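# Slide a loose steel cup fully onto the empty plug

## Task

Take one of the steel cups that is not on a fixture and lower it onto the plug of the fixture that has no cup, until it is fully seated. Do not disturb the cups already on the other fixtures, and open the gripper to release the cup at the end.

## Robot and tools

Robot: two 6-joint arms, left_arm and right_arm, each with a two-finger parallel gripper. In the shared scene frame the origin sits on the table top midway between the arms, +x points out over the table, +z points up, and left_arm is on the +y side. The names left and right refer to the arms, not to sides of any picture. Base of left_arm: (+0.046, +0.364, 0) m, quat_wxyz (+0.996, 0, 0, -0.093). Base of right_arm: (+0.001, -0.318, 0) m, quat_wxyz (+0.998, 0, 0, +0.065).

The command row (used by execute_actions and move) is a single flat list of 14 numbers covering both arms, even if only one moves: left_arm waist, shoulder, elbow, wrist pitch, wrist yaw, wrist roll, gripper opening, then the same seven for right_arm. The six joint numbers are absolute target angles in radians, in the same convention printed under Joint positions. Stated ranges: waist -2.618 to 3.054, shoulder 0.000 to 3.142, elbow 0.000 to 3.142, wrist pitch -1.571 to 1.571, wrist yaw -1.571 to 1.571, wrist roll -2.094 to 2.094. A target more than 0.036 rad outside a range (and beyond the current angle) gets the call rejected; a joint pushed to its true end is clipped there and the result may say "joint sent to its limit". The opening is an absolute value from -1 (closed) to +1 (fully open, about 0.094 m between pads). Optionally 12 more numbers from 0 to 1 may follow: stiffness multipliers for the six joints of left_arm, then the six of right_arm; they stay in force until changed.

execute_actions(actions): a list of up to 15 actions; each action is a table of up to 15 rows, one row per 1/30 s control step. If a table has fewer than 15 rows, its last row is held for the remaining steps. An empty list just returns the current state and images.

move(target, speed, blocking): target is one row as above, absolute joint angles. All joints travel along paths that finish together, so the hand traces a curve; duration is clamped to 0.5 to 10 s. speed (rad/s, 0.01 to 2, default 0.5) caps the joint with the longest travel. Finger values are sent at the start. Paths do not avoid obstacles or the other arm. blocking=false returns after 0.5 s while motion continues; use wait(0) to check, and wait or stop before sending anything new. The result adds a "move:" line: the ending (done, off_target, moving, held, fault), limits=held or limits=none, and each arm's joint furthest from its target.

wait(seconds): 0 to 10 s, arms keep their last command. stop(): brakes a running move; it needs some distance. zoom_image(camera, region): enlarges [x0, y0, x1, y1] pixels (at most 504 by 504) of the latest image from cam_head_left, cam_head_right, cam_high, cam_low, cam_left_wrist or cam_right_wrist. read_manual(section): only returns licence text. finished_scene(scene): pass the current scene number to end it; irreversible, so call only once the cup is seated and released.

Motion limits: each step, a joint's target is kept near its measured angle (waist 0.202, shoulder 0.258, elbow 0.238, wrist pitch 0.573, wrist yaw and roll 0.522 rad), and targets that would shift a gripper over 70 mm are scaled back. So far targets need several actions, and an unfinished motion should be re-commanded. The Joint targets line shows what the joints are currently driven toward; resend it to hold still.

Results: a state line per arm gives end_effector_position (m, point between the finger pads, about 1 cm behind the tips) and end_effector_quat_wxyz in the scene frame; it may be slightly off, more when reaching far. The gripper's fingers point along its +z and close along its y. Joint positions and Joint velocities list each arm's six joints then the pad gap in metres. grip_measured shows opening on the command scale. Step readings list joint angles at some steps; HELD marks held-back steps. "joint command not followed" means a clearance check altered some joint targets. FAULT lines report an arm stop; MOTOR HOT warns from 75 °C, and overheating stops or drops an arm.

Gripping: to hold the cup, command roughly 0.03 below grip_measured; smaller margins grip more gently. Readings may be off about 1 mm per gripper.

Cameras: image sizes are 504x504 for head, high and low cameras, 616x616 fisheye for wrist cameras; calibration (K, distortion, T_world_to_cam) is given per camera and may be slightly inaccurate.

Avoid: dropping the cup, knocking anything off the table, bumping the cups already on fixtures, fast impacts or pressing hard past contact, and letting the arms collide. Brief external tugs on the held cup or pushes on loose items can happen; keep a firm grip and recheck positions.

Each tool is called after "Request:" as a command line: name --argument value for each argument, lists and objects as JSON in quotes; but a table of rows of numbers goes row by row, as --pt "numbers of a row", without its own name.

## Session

Request:
execute_actions --actions '[]'

Scene clock: 0.00 s.
left_arm: end_effector_position=(+0.3616, -0.0511, +0.2940) grip_measured=+1.000 end_effector_quat_wxyz=(+0.710, +0.565, +0.420, +0.001) | right_arm: end_effector_position=(+0.5815, -0.4501, +0.1236) grip_measured=+1.000 end_effector_quat_wxyz=(+0.494, +0.036, +0.701, +0.513)
Joint names: [waist, shoulder, elbow, wrist pitch, wrist yaw, wrist roll]
Joint positions: left_arm=[-0.733  1.635  1.03   0.614  0.013  0.933  0.094] | right_arm=[-0.645  2.561  1.704  0.905 -1.268  0.902  0.094]
Joint velocities: left_arm=[-0.007 -0.007  0.027  0.066 -0.022 -0.007  0.   ] | right_arm=[-0.002  0.007 -0.007 -0.095 -0.081 -0.007  0.   ]
Joint targets: left_arm=[-0.733 1.627 1.038 0.614 0.013 0.928] | right_arm=[-0.645 2.541 1.716 0.917 -1.267 0.895]
Joint stiffness scale: left_arm=[1. 1. 1. 1. 1. 1.] | right_arm=[1. 1. 1. 1. 1. 1.]
camera_calibration (this result's frames):
cam_left_wrist: T_world_to_cam=[[-0.430811, -0.362813, -0.826298, 0.378091], [0.325947, 0.791258, -0.517368, 0.113217], [0.841523, -0.492217, -0.222625, -0.169923], [0, 0, 0, 1]] pos_world=[0.268978, -0.0360463, 0.333161]
cam_right_wrist: T_world_to_cam=[[0.413929, -0.441126, -0.796285, -0.339233], [-0.838219, 0.156464, -0.522406, 0.67073], [0.355037, 0.8837, -0.304995, 0.32584], [0, 0, 0, 1]] pos_world=[0.586952, -0.542535, 0.179647]

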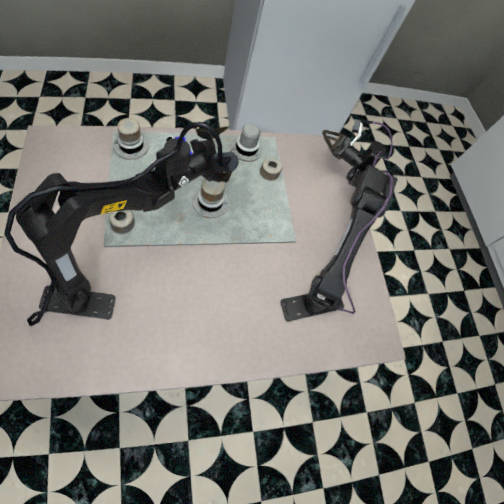

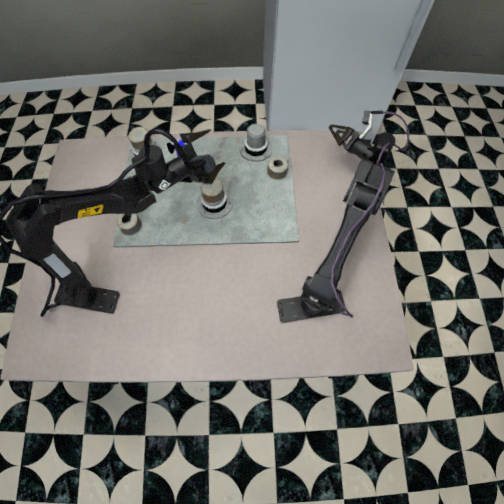

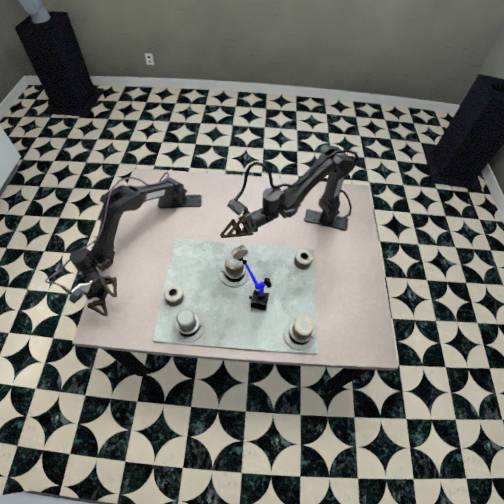

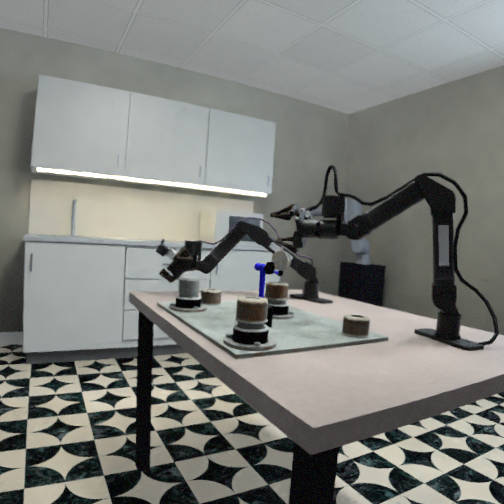

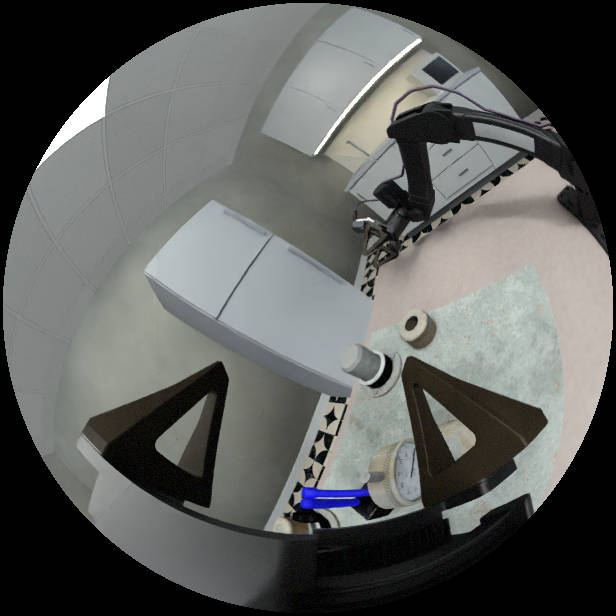

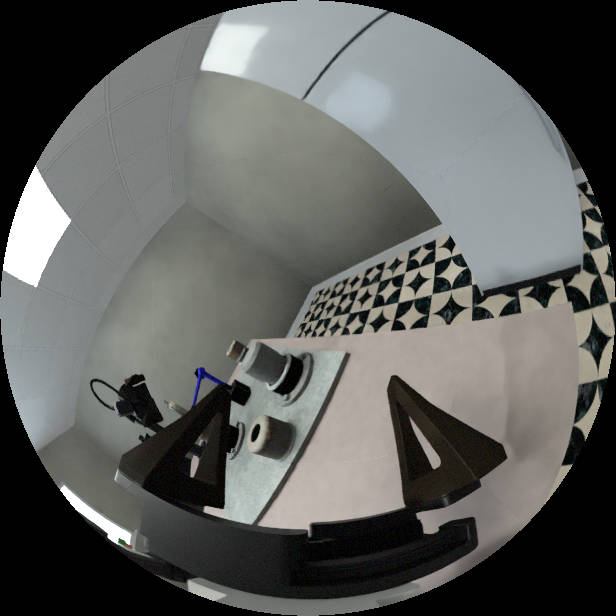

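Request:
zoom_image --camera "cam_head_right" --region '[200, 110, 320, 200]'

Request:
zoom_image --camera "cam_head_left" --region '[200, 110, 320, 200]'

Request:
zoom_image --camera "cam_high" --region '[140, 230, 340, 360]'

Request:
zoom_image --camera "cam_low" --region '[160, 230, 290, 360]'

Region (200, 110, 320, 200) of cam_head_right's 504x504 image, scaled by 4.200, with more detail than that image has; it fills the top 378 rows of this view, and the rest is white.

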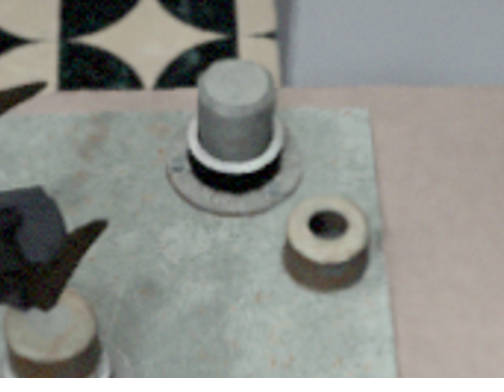

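Region (200, 110, 320, 200) of cam_head_left's 504x504 image, scaled by 4.200, with more detail than that image has; it fills the top 378 rows of this view, and the rest is white.

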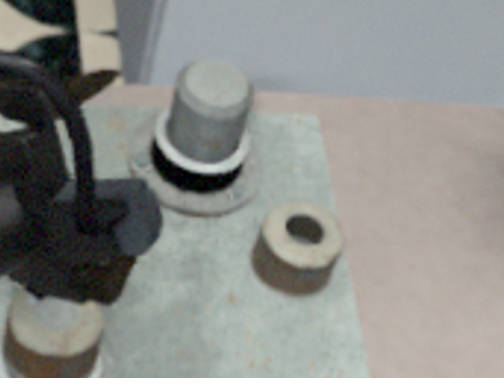

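Region (140, 230, 340, 360) of cam_high's 504x504 image, scaled by 2.520, with more detail than that image has; it fills the top 328 rows of this view, and the rest is white.

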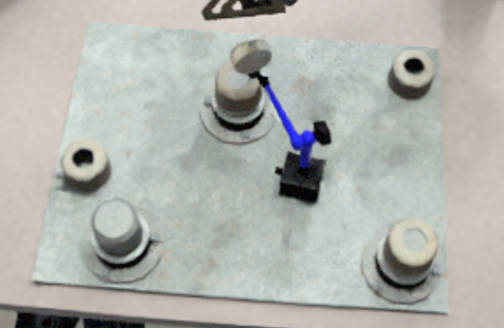

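Region (160, 230, 290, 360) of cam_low's 504x504 image, scaled by 3.877, with more detail than that image has.

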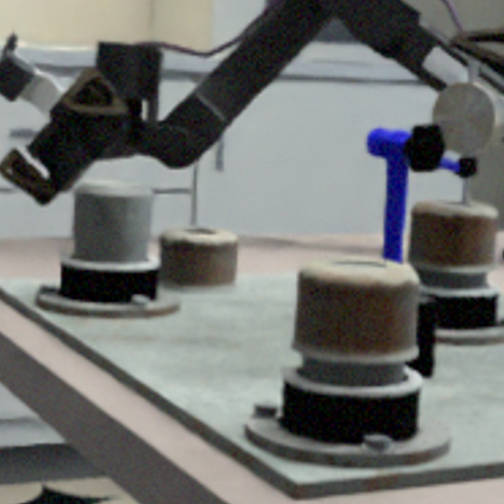

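Request:
move --target '[-0.733,1.627,1.038,0.614,0.013,0.928,1,0.011,1.675,0.53,0.81,0.006,-0.006,1]' --speed 1.0

Scene clock: 7.20 s.
left_arm: end_effector_position=(+0.3616, -0.0511, +0.2940) grip_measured=+1.000 end_effector_quat_wxyz=(+0.710, +0.565, +0.420, +0.001) | right_arm: end_effector_position=(+0.4375, -0.2573, +0.0916) grip_measured=+1.000 end_effector_quat_wxyz=(+0.569, -0.056, +0.820, +0.039)
Joint names: [waist, shoulder, elbow, wrist pitch, wrist yaw, wrist roll]
Joint positions: left_arm=[-0.733  1.635  1.03   0.614  0.013  0.933  0.094] | right_arm=[ 0.006  1.707  0.541  0.809 -0.002  0.001  0.094]
Joint velocities: left_arm=[ 0.002 -0.002 -0.022 -0.007  0.037 -0.022  0.   ] | right_arm=[-0.002  0.007 -0.012 -0.007 -0.007 -0.037  0.   ]
Joint targets: left_arm=[-0.733 1.627 1.038 0.614 0.013 0.928] | right_arm=[0.011 1.675 0.530 0.810 0.006 -0.006]
Joint stiffness scale: left_arm=[1. 1. 1. 1. 1. 1.] | right_arm=[1. 1. 1. 1. 1. 1.]
move: off_target (right_arm); limits=none; left_arm: farthest joint: the shoulder, 0.008 radians from its target (0.008 radians at the start); right_arm: farthest joint: the shoulder, 0.032 radians from its target (0.886 radians at the start)
camera_calibration (this result's frames):
cam_left_wrist: T_world_to_cam=[[-0.430811, -0.362813, -0.826298, 0.378091], [0.325947, 0.791258, -0.517368, 0.113217], [0.841523, -0.492217, -0.222625, -0.169923], [0, 0, 0, 1]] pos_world=[0.268978, -0.0360463, 0.333161]
cam_right_wrist: T_world_to_cam=[[0.103188, -0.992932, -0.0586445, -0.293594], [-0.780662, -0.04431, -0.623381, 0.435616], [0.616376, 0.110107, -0.779716, -0.0730295], [0, 0, 0, 1]] pos_world=[0.415378, -0.264176, 0.197395]

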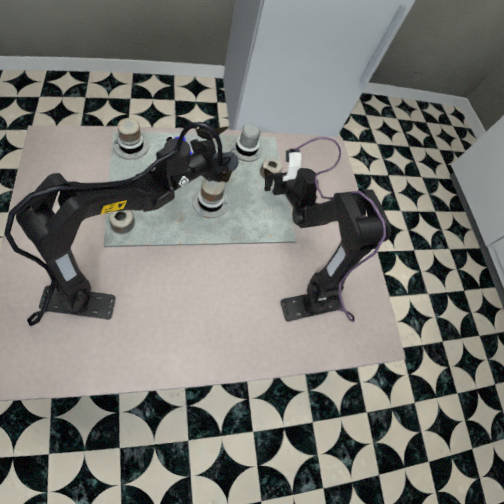

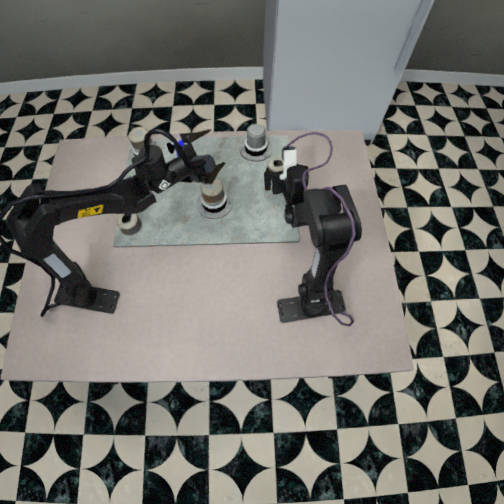

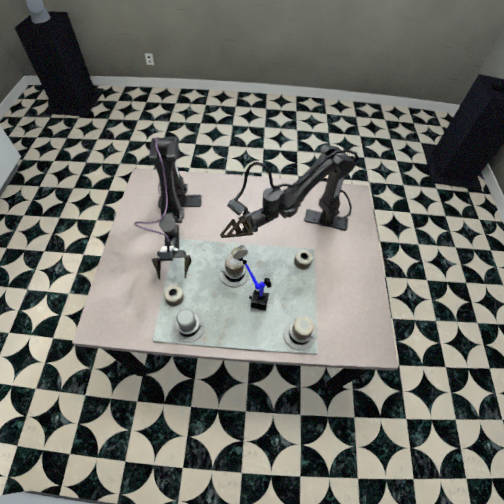

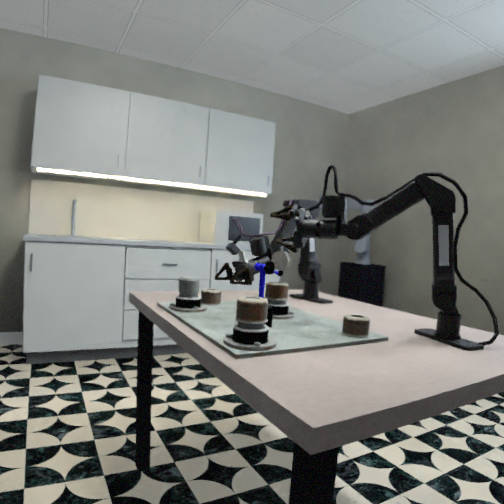

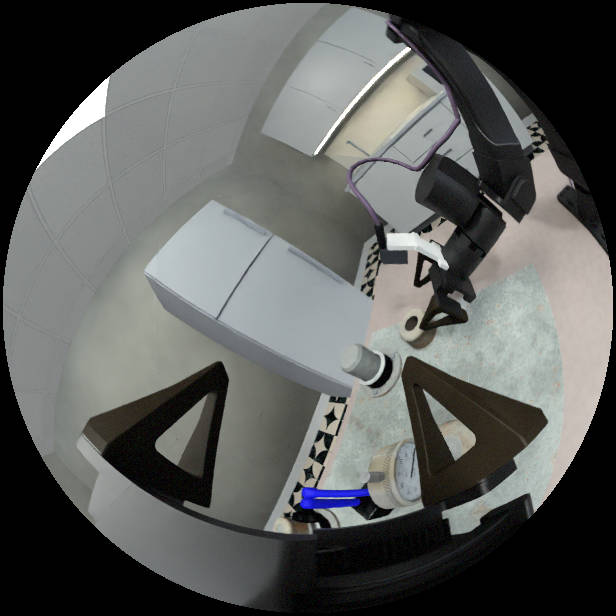

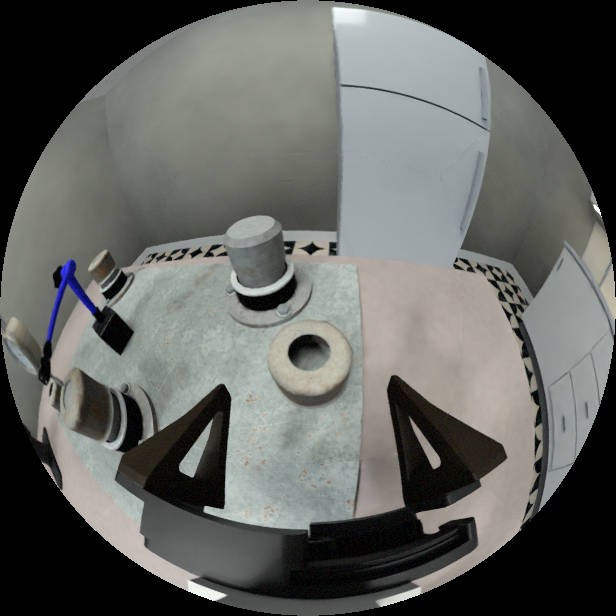

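Request:
move --target '[-0.733,1.627,1.038,0.614,0.013,0.928,1,0.008,2.078,0.748,1.04,0,0,1]' --speed 0.5

Scene clock: 9.50 s.
left_arm: end_effector_position=(+0.3616, -0.0511, +0.2940) grip_measured=+1.000 end_effector_quat_wxyz=(+0.710, +0.565, +0.420, +0.001) | right_arm: end_effector_position=(+0.4870, -0.2507, +0.0365) grip_measured=+1.000 end_effector_quat_wxyz=(+0.571, -0.055, +0.818, +0.039)
Joint names: [waist, shoulder, elbow, wrist pitch, wrist yaw, wrist roll]
Joint positions: left_arm=[-0.733  1.635  1.03   0.614  0.013  0.933  0.094] | right_arm=[ 0.006  2.076  0.713  1.01  -0.001  0.001  0.094]
Joint velocities: left_arm=[-0.002  0.002  0.012 -0.007  0.022  0.022  0.   ] | right_arm=[-0.002 -0.012 -0.002 -0.037 -0.007 -0.022  0.   ]
Joint targets: left_arm=[-0.733 1.627 1.038 0.614 0.013 0.928] | right_arm=[0.008 2.078 0.748 1.040 0.000 0.000]
Joint stiffness scale: left_arm=[1. 1. 1. 1. 1. 1.] | right_arm=[1. 1. 1. 1. 1. 1.]
move: off_target (right_arm); limits=none; left_arm: farthest joint: the shoulder, 0.008 radians from its target (0.008 radians at the start); right_arm: farthest joint: the elbow, 0.035 radians from its target (0.207 radians at the start)
camera_calibration (this result's frames):
cam_left_wrist: T_world_to_cam=[[-0.430811, -0.362813, -0.826298, 0.378091], [0.325947, 0.791258, -0.517368, 0.113217], [0.841523, -0.492217, -0.222625, -0.169923], [0, 0, 0, 1]] pos_world=[0.268978, -0.0360463, 0.333161]
cam_right_wrist: T_world_to_cam=[[0.102879, -0.992992, -0.0581676, -0.295279], [-0.777799, -0.0438563, -0.626982, 0.43901], [0.620036, 0.109746, -0.77686, -0.149232], [0, 0, 0, 1]] pos_world=[0.464369, -0.257579, 0.142143]

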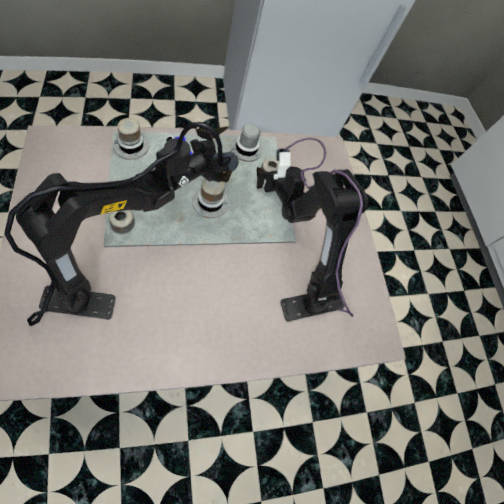

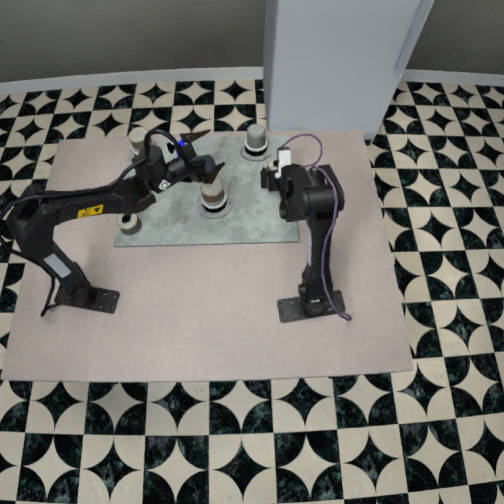

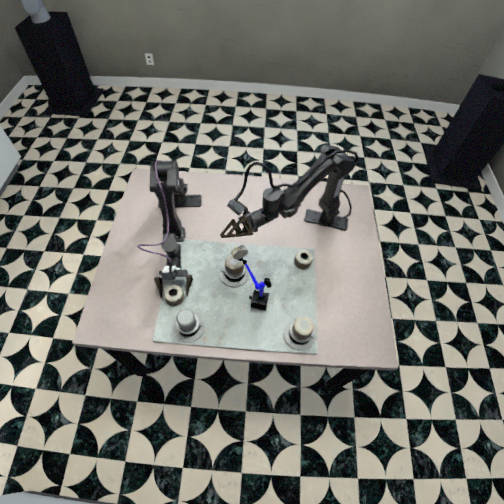

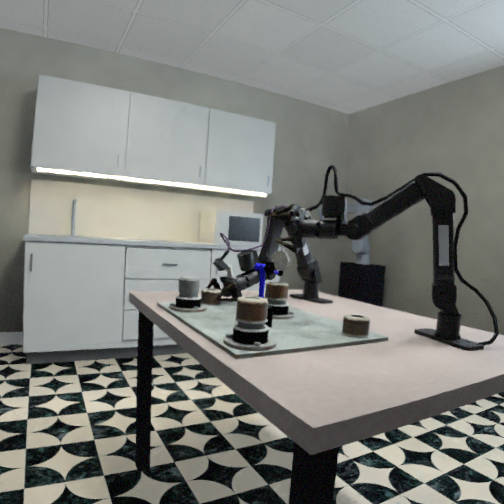

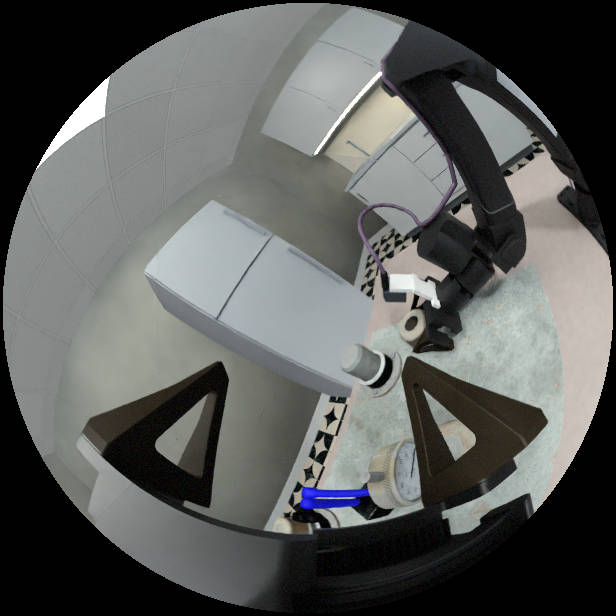

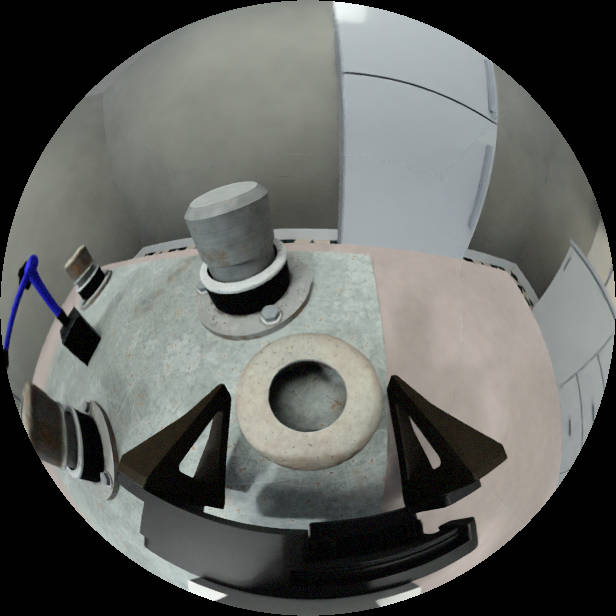

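Well placed. Close gently.

Request:
execute_actions --actions '[[[-0.733,1.627,1.038,0.614,0.013,0.928,1,0.004,2.078,0.748,1.04,0,0,0.9],[-0.733,1.627,1.038,0.614,0.013,0.928,1,0.004,2.078,0.748,1.04,0,0,0.8],[-0.733,1.627,1.038,0.614,0.013,0.928,1,0.004,2.078,0.748,1.04,0,0,0.7],[-0.733,1.627,1.038,0.614,0.013,0.928,1,0.004,2.078,0.748,1.04,0,0,0.62],[-0.733,1.627,1.038,0.614,0.013,0.928,1,0.004,2.078,0.748,1.04,0,0,0.57],[-0.733,1.627,1.038,0.614,0.013,0.928,1,0.004,2.078,0.748,1.04,0,0,0.55],[-0.733,1.627,1.038,0.614,0.013,0.928,1,0.004,2.078,0.748,1.04,0,0,0.53],[-0.733,1.627,1.038,0.614,0.013,0.928,1,0.004,2.078,0.748,1.04,0,0,0.515],[-0.733,1.627,1.038,0.614,0.013,0.928,1,0.004,2.078,0.748,1.04,0,0,0.50],[-0.733,1.627,1.038,0.614,0.013,0.928,1,0.004,2.078,0.748,1.04,0,0,0.485],[-0.733,1.627,1.038,0.614,0.013,0.928,1,0.004,2.078,0.748,1.04,0,0,0.47],[-0.733,1.627,1.038,0.614,0.013,0.928,1,0.004,2.078,0.748,1.04,0,0,0.455],[-0.733,1.627,1.038,0.614,0.013,0.928,1,0.004,2.078,0.748,1.04,0,0,0.44],[-0.733,1.627,1.038,0.614,0.013,0.928,1,0.004,2.078,0.748,1.04,0,0,0.425],[-0.733,1.627,1.038,0.614,0.013,0.928,1,0.004,2.078,0.748,1.04,0,0,0.41]]]'

Scene clock: 11.77 s.
left_arm: end_effector_position=(+0.3616, -0.0511, +0.2940) grip_measured=+1.000 end_effector_quat_wxyz=(+0.710, +0.565, +0.420, +0.001) | right_arm: end_effector_position=(+0.4871, -0.2513, +0.0367) grip_measured=+0.473 end_effector_quat_wxyz=(+0.571, -0.054, +0.818, +0.038)
Joint names: [waist, shoulder, elbow, wrist pitch, wrist yaw, wrist roll]
Joint positions: left_arm=[-0.733  1.635  1.03   0.614  0.013  0.933  0.094] | right_arm=[0.006 2.076 0.713 1.011 0.002 0.001 0.069]
Joint velocities: left_arm=[-0.002 -0.012  0.012  0.022  0.037 -0.037  0.   ] | right_arm=[-0.002 -0.002 -0.012 -0.051  0.022 -0.066 -0.   ]
Joint targets: left_arm=[-0.733 1.627 1.038 0.614 0.013 0.928] | right_arm=[0.004 2.078 0.748 1.040 -0.000 -0.000]
Joint stiffness scale: left_arm=[1. 1. 1. 1. 1. 1.] | right_arm=[1. 1. 1. 1. 1. 1.]
Step readings (joint positions):
0: left_arm=[-0.733 1.635 1.030 0.614 0.013 0.933] | right_arm=[0.006 2.076 0.713 1.011 -0.001 0.001]
1: left_arm=[-0.733 1.635 1.030 0.614 0.013 0.933] | right_arm=[0.006 2.076 0.713 1.011 -0.001 0.001]
2: left_arm=[-0.733 1.635 1.030 0.614 0.013 0.933] | right_arm=[0.006 2.076 0.713 1.011 -0.001 0.001]
4: left_arm=[-0.733 1.635 1.030 0.614 0.013 0.933] | right_arm=[0.006 2.076 0.713 1.011 -0.001 0.001]
8: left_arm=[-0.733 1.635 1.030 0.614 0.013 0.933] | right_arm=[0.006 2.076 0.713 1.011 0.000 0.001]
15: Joint positions above
camera_calibration (this result's frames):
cam_left_wrist: T_world_to_cam=[[-0.430811, -0.362813, -0.826298, 0.378091], [0.325947, 0.791258, -0.517368, 0.113217], [0.841523, -0.492217, -0.222625, -0.169923], [0, 0, 0, 1]] pos_world=[0.268978, -0.0360463, 0.333161]
cam_right_wrist: T_world_to_cam=[[0.0997307, -0.99338, -0.0570117, -0.294484], [-0.777363, -0.0420219, -0.627647, 0.439483], [0.621096, 0.106915, -0.776407, -0.150364], [0, 0, 0, 1]] pos_world=[0.464397, -0.25799, 0.142308]

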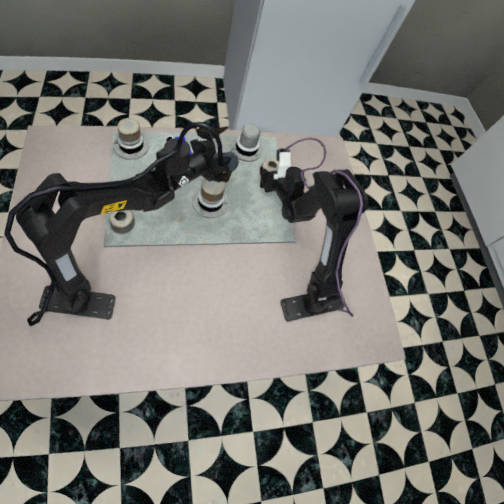

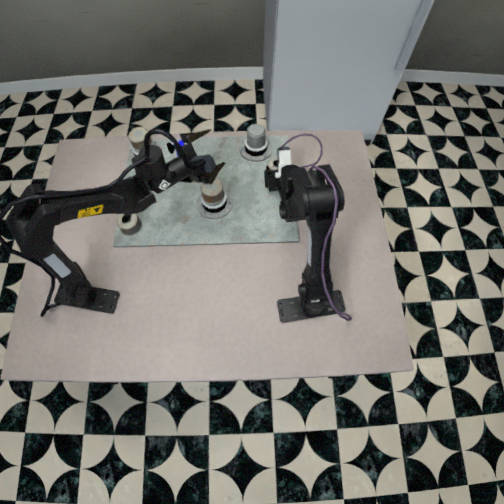

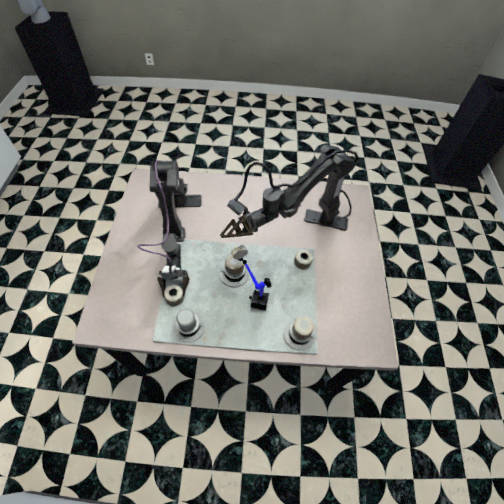

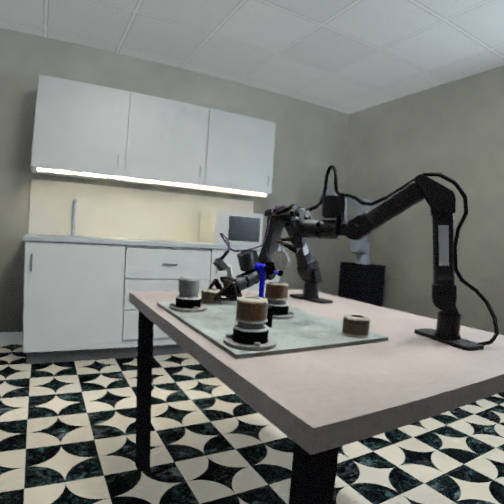

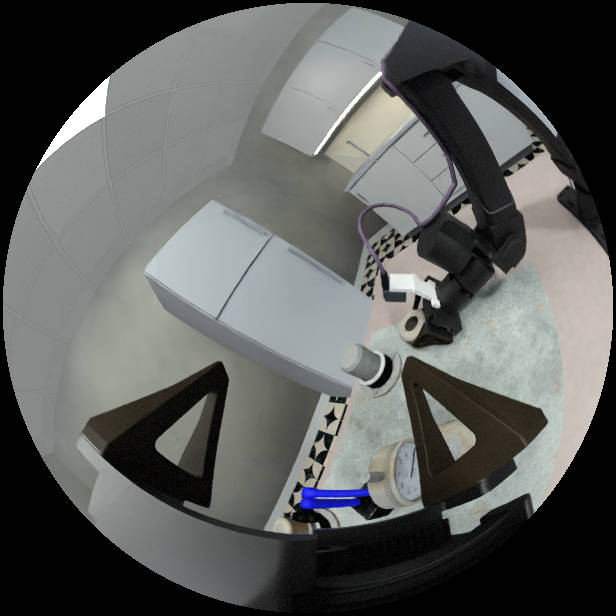

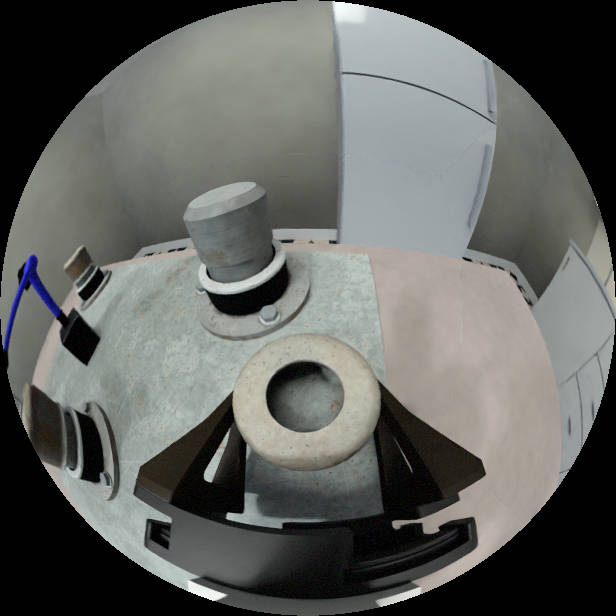

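Request:
move --target '[-0.733,1.627,1.038,0.614,0.013,0.928,1,0.10,1.635,1.043,0.367,0,0,0.44]' --speed 0.6

Request:
move --target '[-0.733,1.627,1.038,0.614,0.013,0.928,1,0.10,2.072,1.457,0.409,0,0,0.44]' --speed 0.4

Request:
zoom_image --camera "cam_low" --region '[158, 245, 228, 315]'

Request:
zoom_image --camera "cam_right_wrist" --region '[255, 348, 355, 448]'

Scene clock: 16.23 s.
left_arm: end_effector_position=(+0.3616, -0.0511, +0.2940) grip_measured=+1.000 end_effector_quat_wxyz=(+0.710, +0.565, +0.420, +0.001) | right_arm: end_effector_position=(+0.4978, -0.2055, +0.1919) grip_measured=+0.473 end_effector_quat_wxyz=(+0.570, -0.089, +0.814, +0.062)
Joint names: [waist, shoulder, elbow, wrist pitch, wrist yaw, wrist roll]
Joint positions: left_arm=[-0.733  1.635  1.03   0.614  0.013  0.933  0.094] | right_arm=[0.092 1.669 1.002 0.317 0.003 0.001 0.069]
Joint velocities: left_arm=[-0.007  0.012 -0.012 -0.066 -0.037  0.066  0.   ] | right_arm=[ 0.002  0.002 -0.007 -0.022 -0.022 -0.007  0.001]
Joint targets: left_arm=[-0.733 1.627 1.038 0.614 0.013 0.928] | right_arm=[0.100 1.635 1.043 0.367 0.000 0.000]
Joint stiffness scale: left_arm=[1. 1. 1. 1. 1. 1.] | right_arm=[1. 1. 1. 1. 1. 1.]
move: off_target (right_arm); limits=none; left_arm: farthest joint: the shoulder, 0.008 radians from its target (0.008 radians at the start); right_arm: farthest joint: the wrist pitch, 0.050 radians from its target (0.644 radians at the start)
camera_calibration (this result's frames):
cam_left_wrist: T_world_to_cam=[[-0.430811, -0.362813, -0.826298, 0.378091], [0.325947, 0.791258, -0.517368, 0.113217], [0.841523, -0.492217, -0.222625, -0.169923], [0, 0, 0, 1]] pos_world=[0.268978, -0.0360463, 0.333161]
cam_right_wrist: T_world_to_cam=[[0.184699, -0.981151, -0.0568308, -0.28108], [-0.769454, -0.108389, -0.629438, 0.529878], [0.611414, 0.159985, -0.77497, -0.0259066], [0, 0, 0, 1]] pos_world=[0.475471, -0.214204, 0.297474]

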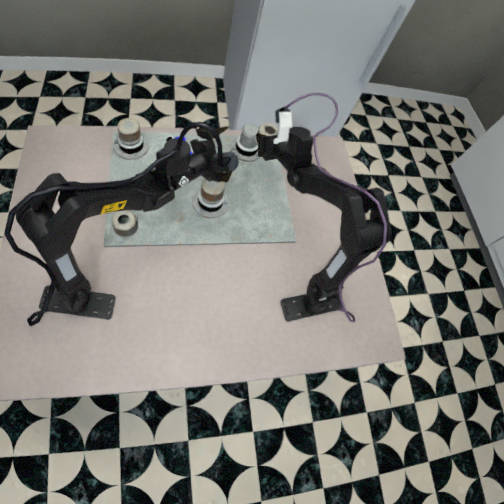

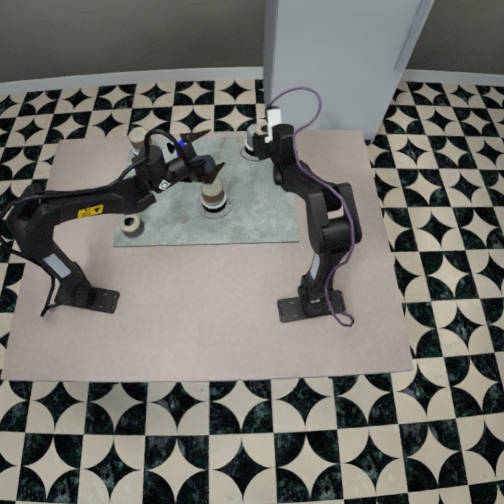

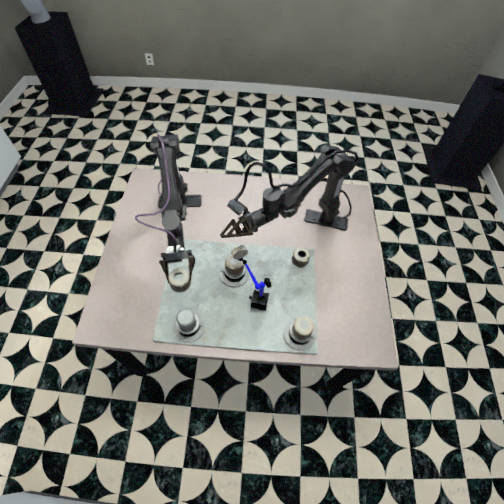

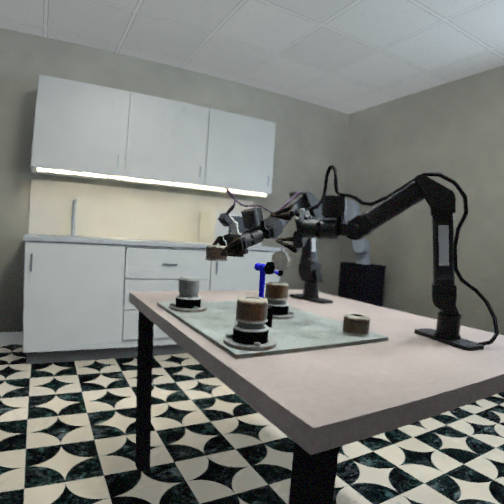

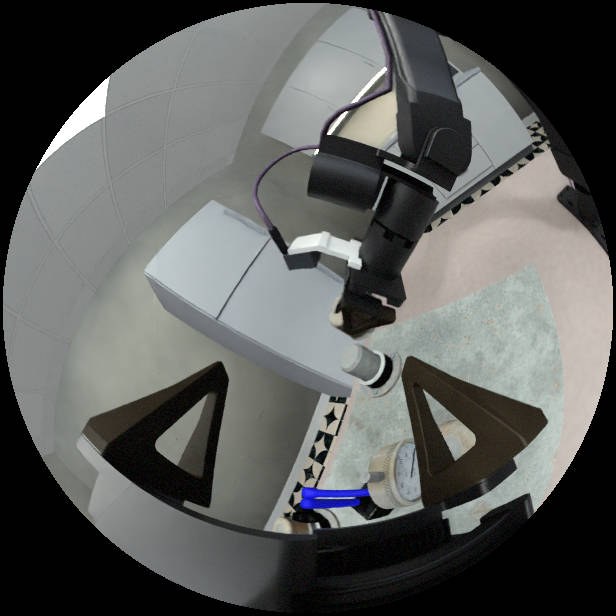

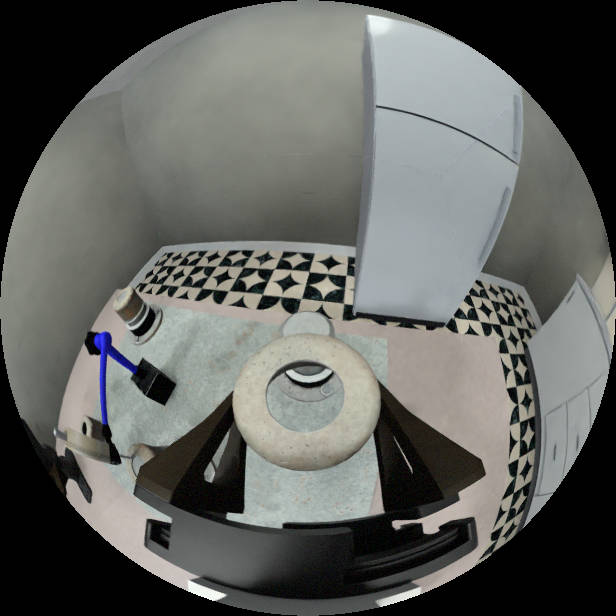

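Scene clock: 17.90 s.
left_arm: end_effector_position=(+0.3616, -0.0511, +0.2940) grip_measured=+1.000 end_effector_quat_wxyz=(+0.710, +0.565, +0.420, +0.001) | right_arm: end_effector_position=(+0.5978, -0.1830, +0.1527) grip_measured=+0.473 end_effector_quat_wxyz=(+0.567, -0.090, +0.816, +0.062)
Joint names: [waist, shoulder, elbow, wrist pitch, wrist yaw, wrist roll]
Joint positions: left_arm=[-0.733  1.635  1.03   0.614  0.013  0.933  0.094] | right_arm=[0.092 2.089 1.405 0.328 0.003 0.001 0.069]
Joint velocities: left_arm=[ 0.007  0.002 -0.007 -0.022  0.007 -0.022  0.   ] | right_arm=[-0.007 -0.022  0.012  0.022 -0.007 -0.007  0.   ]
Joint targets: left_arm=[-0.733 1.627 1.038 0.614 0.013 0.928] | right_arm=[0.100 2.072 1.457 0.409 0.000 0.000]
Joint stiffness scale: left_arm=[1. 1. 1. 1. 1. 1.] | right_arm=[1. 1. 1. 1. 1. 1.]
move: off_target (right_arm); limits=none; left_arm: farthest joint: the shoulder, 0.008 radians from its target (0.008 radians at the start); right_arm: farthest joint: the wrist pitch, 0.081 radians from its target (0.092 radians at the start)
camera_calibration (this result's frames):
cam_left_wrist: T_world_to_cam=[[-0.430811, -0.362813, -0.826298, 0.378091], [0.325947, 0.791258, -0.517368, 0.113217], [0.841523, -0.492217, -0.222625, -0.169923], [0, 0, 0, 1]] pos_world=[0.268978, -0.0360463, 0.333161]
cam_right_wrist: T_world_to_cam=[[0.184319, -0.981236, -0.056586, -0.279496], [-0.773653, -0.109335, -0.624106, 0.586131], [0.606208, 0.158812, -0.779288, -0.1174], [0, 0, 0, 1]] pos_world=[0.576147, -0.191522, 0.258504]

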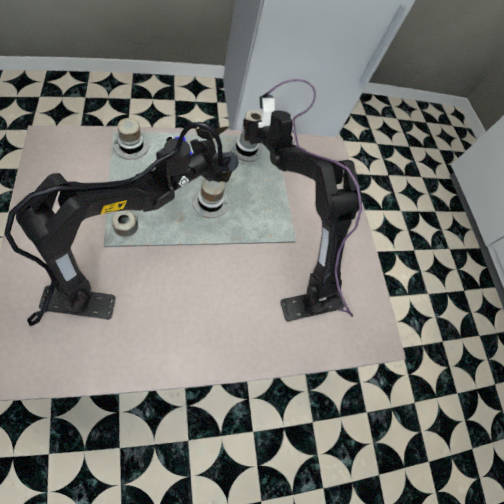

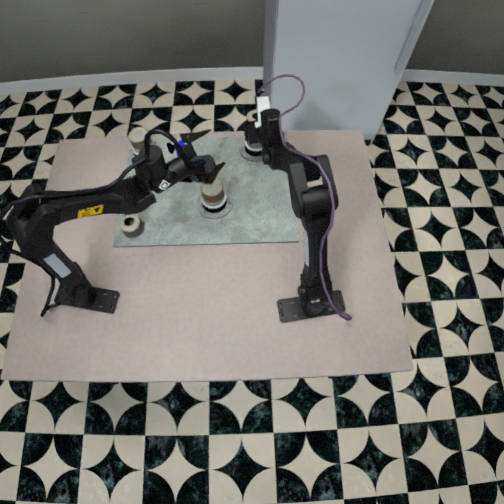

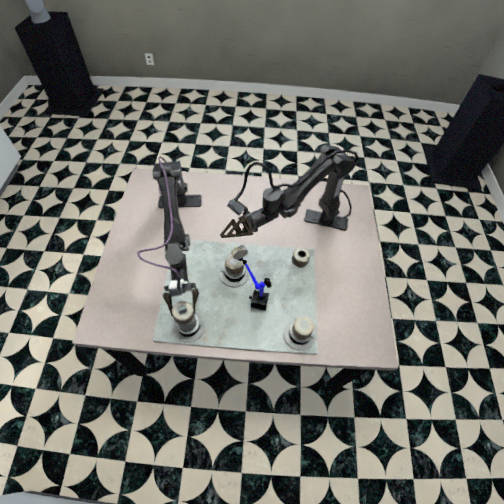

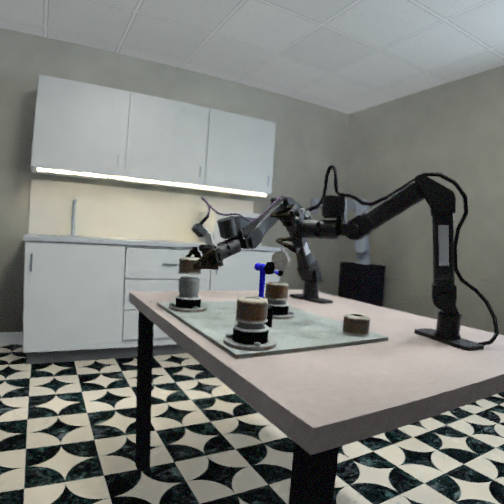

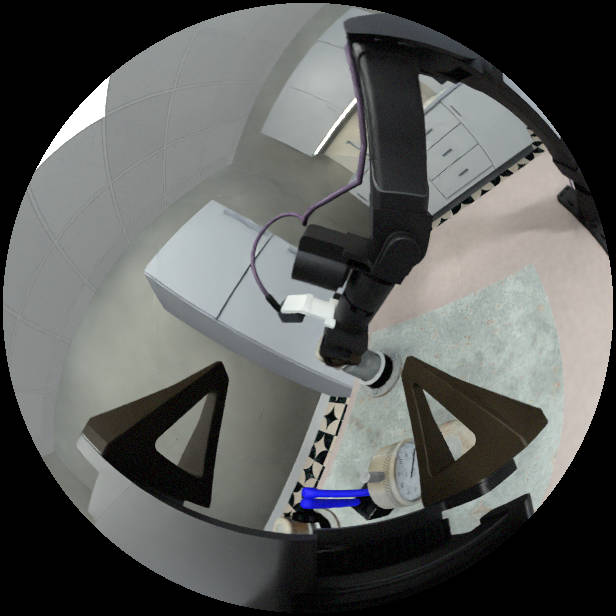

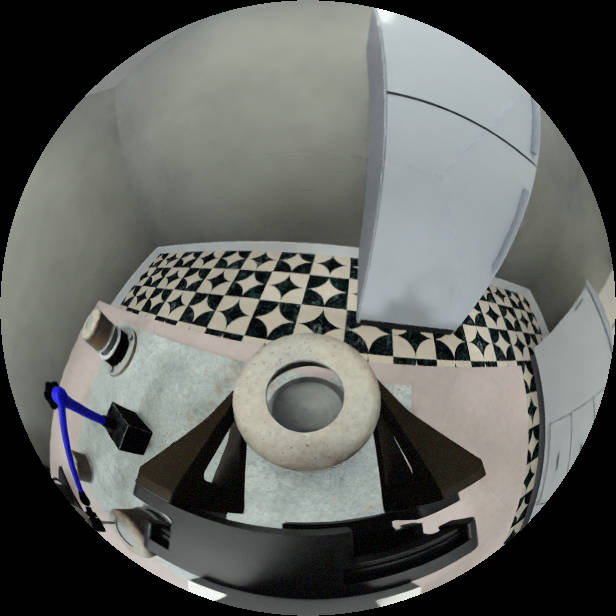

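Region (158, 245, 228, 315) of cam_low's 504x504 image, scaled by 7.200, with more detail than that image has.

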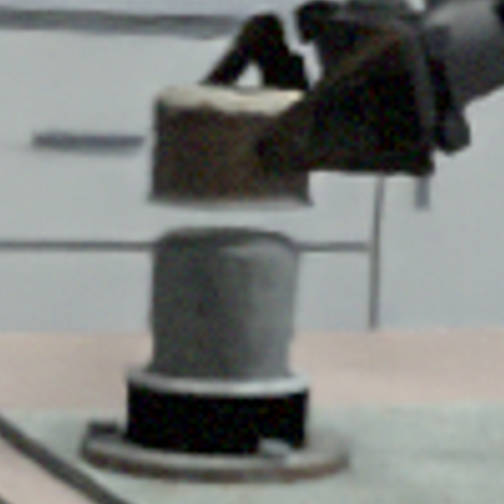

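Region (255, 348, 355, 448) of cam_right_wrist's 616x616 image, scaled by 5.040, with more detail than that image has.

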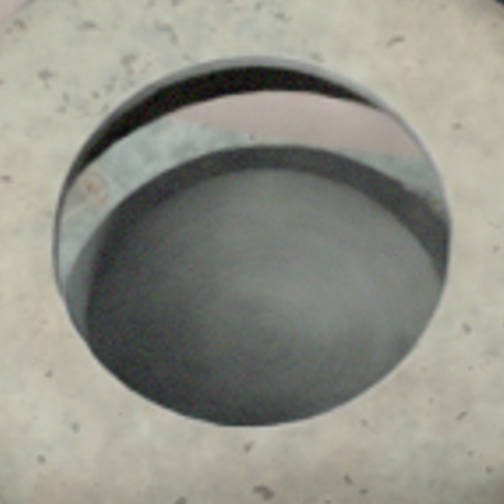

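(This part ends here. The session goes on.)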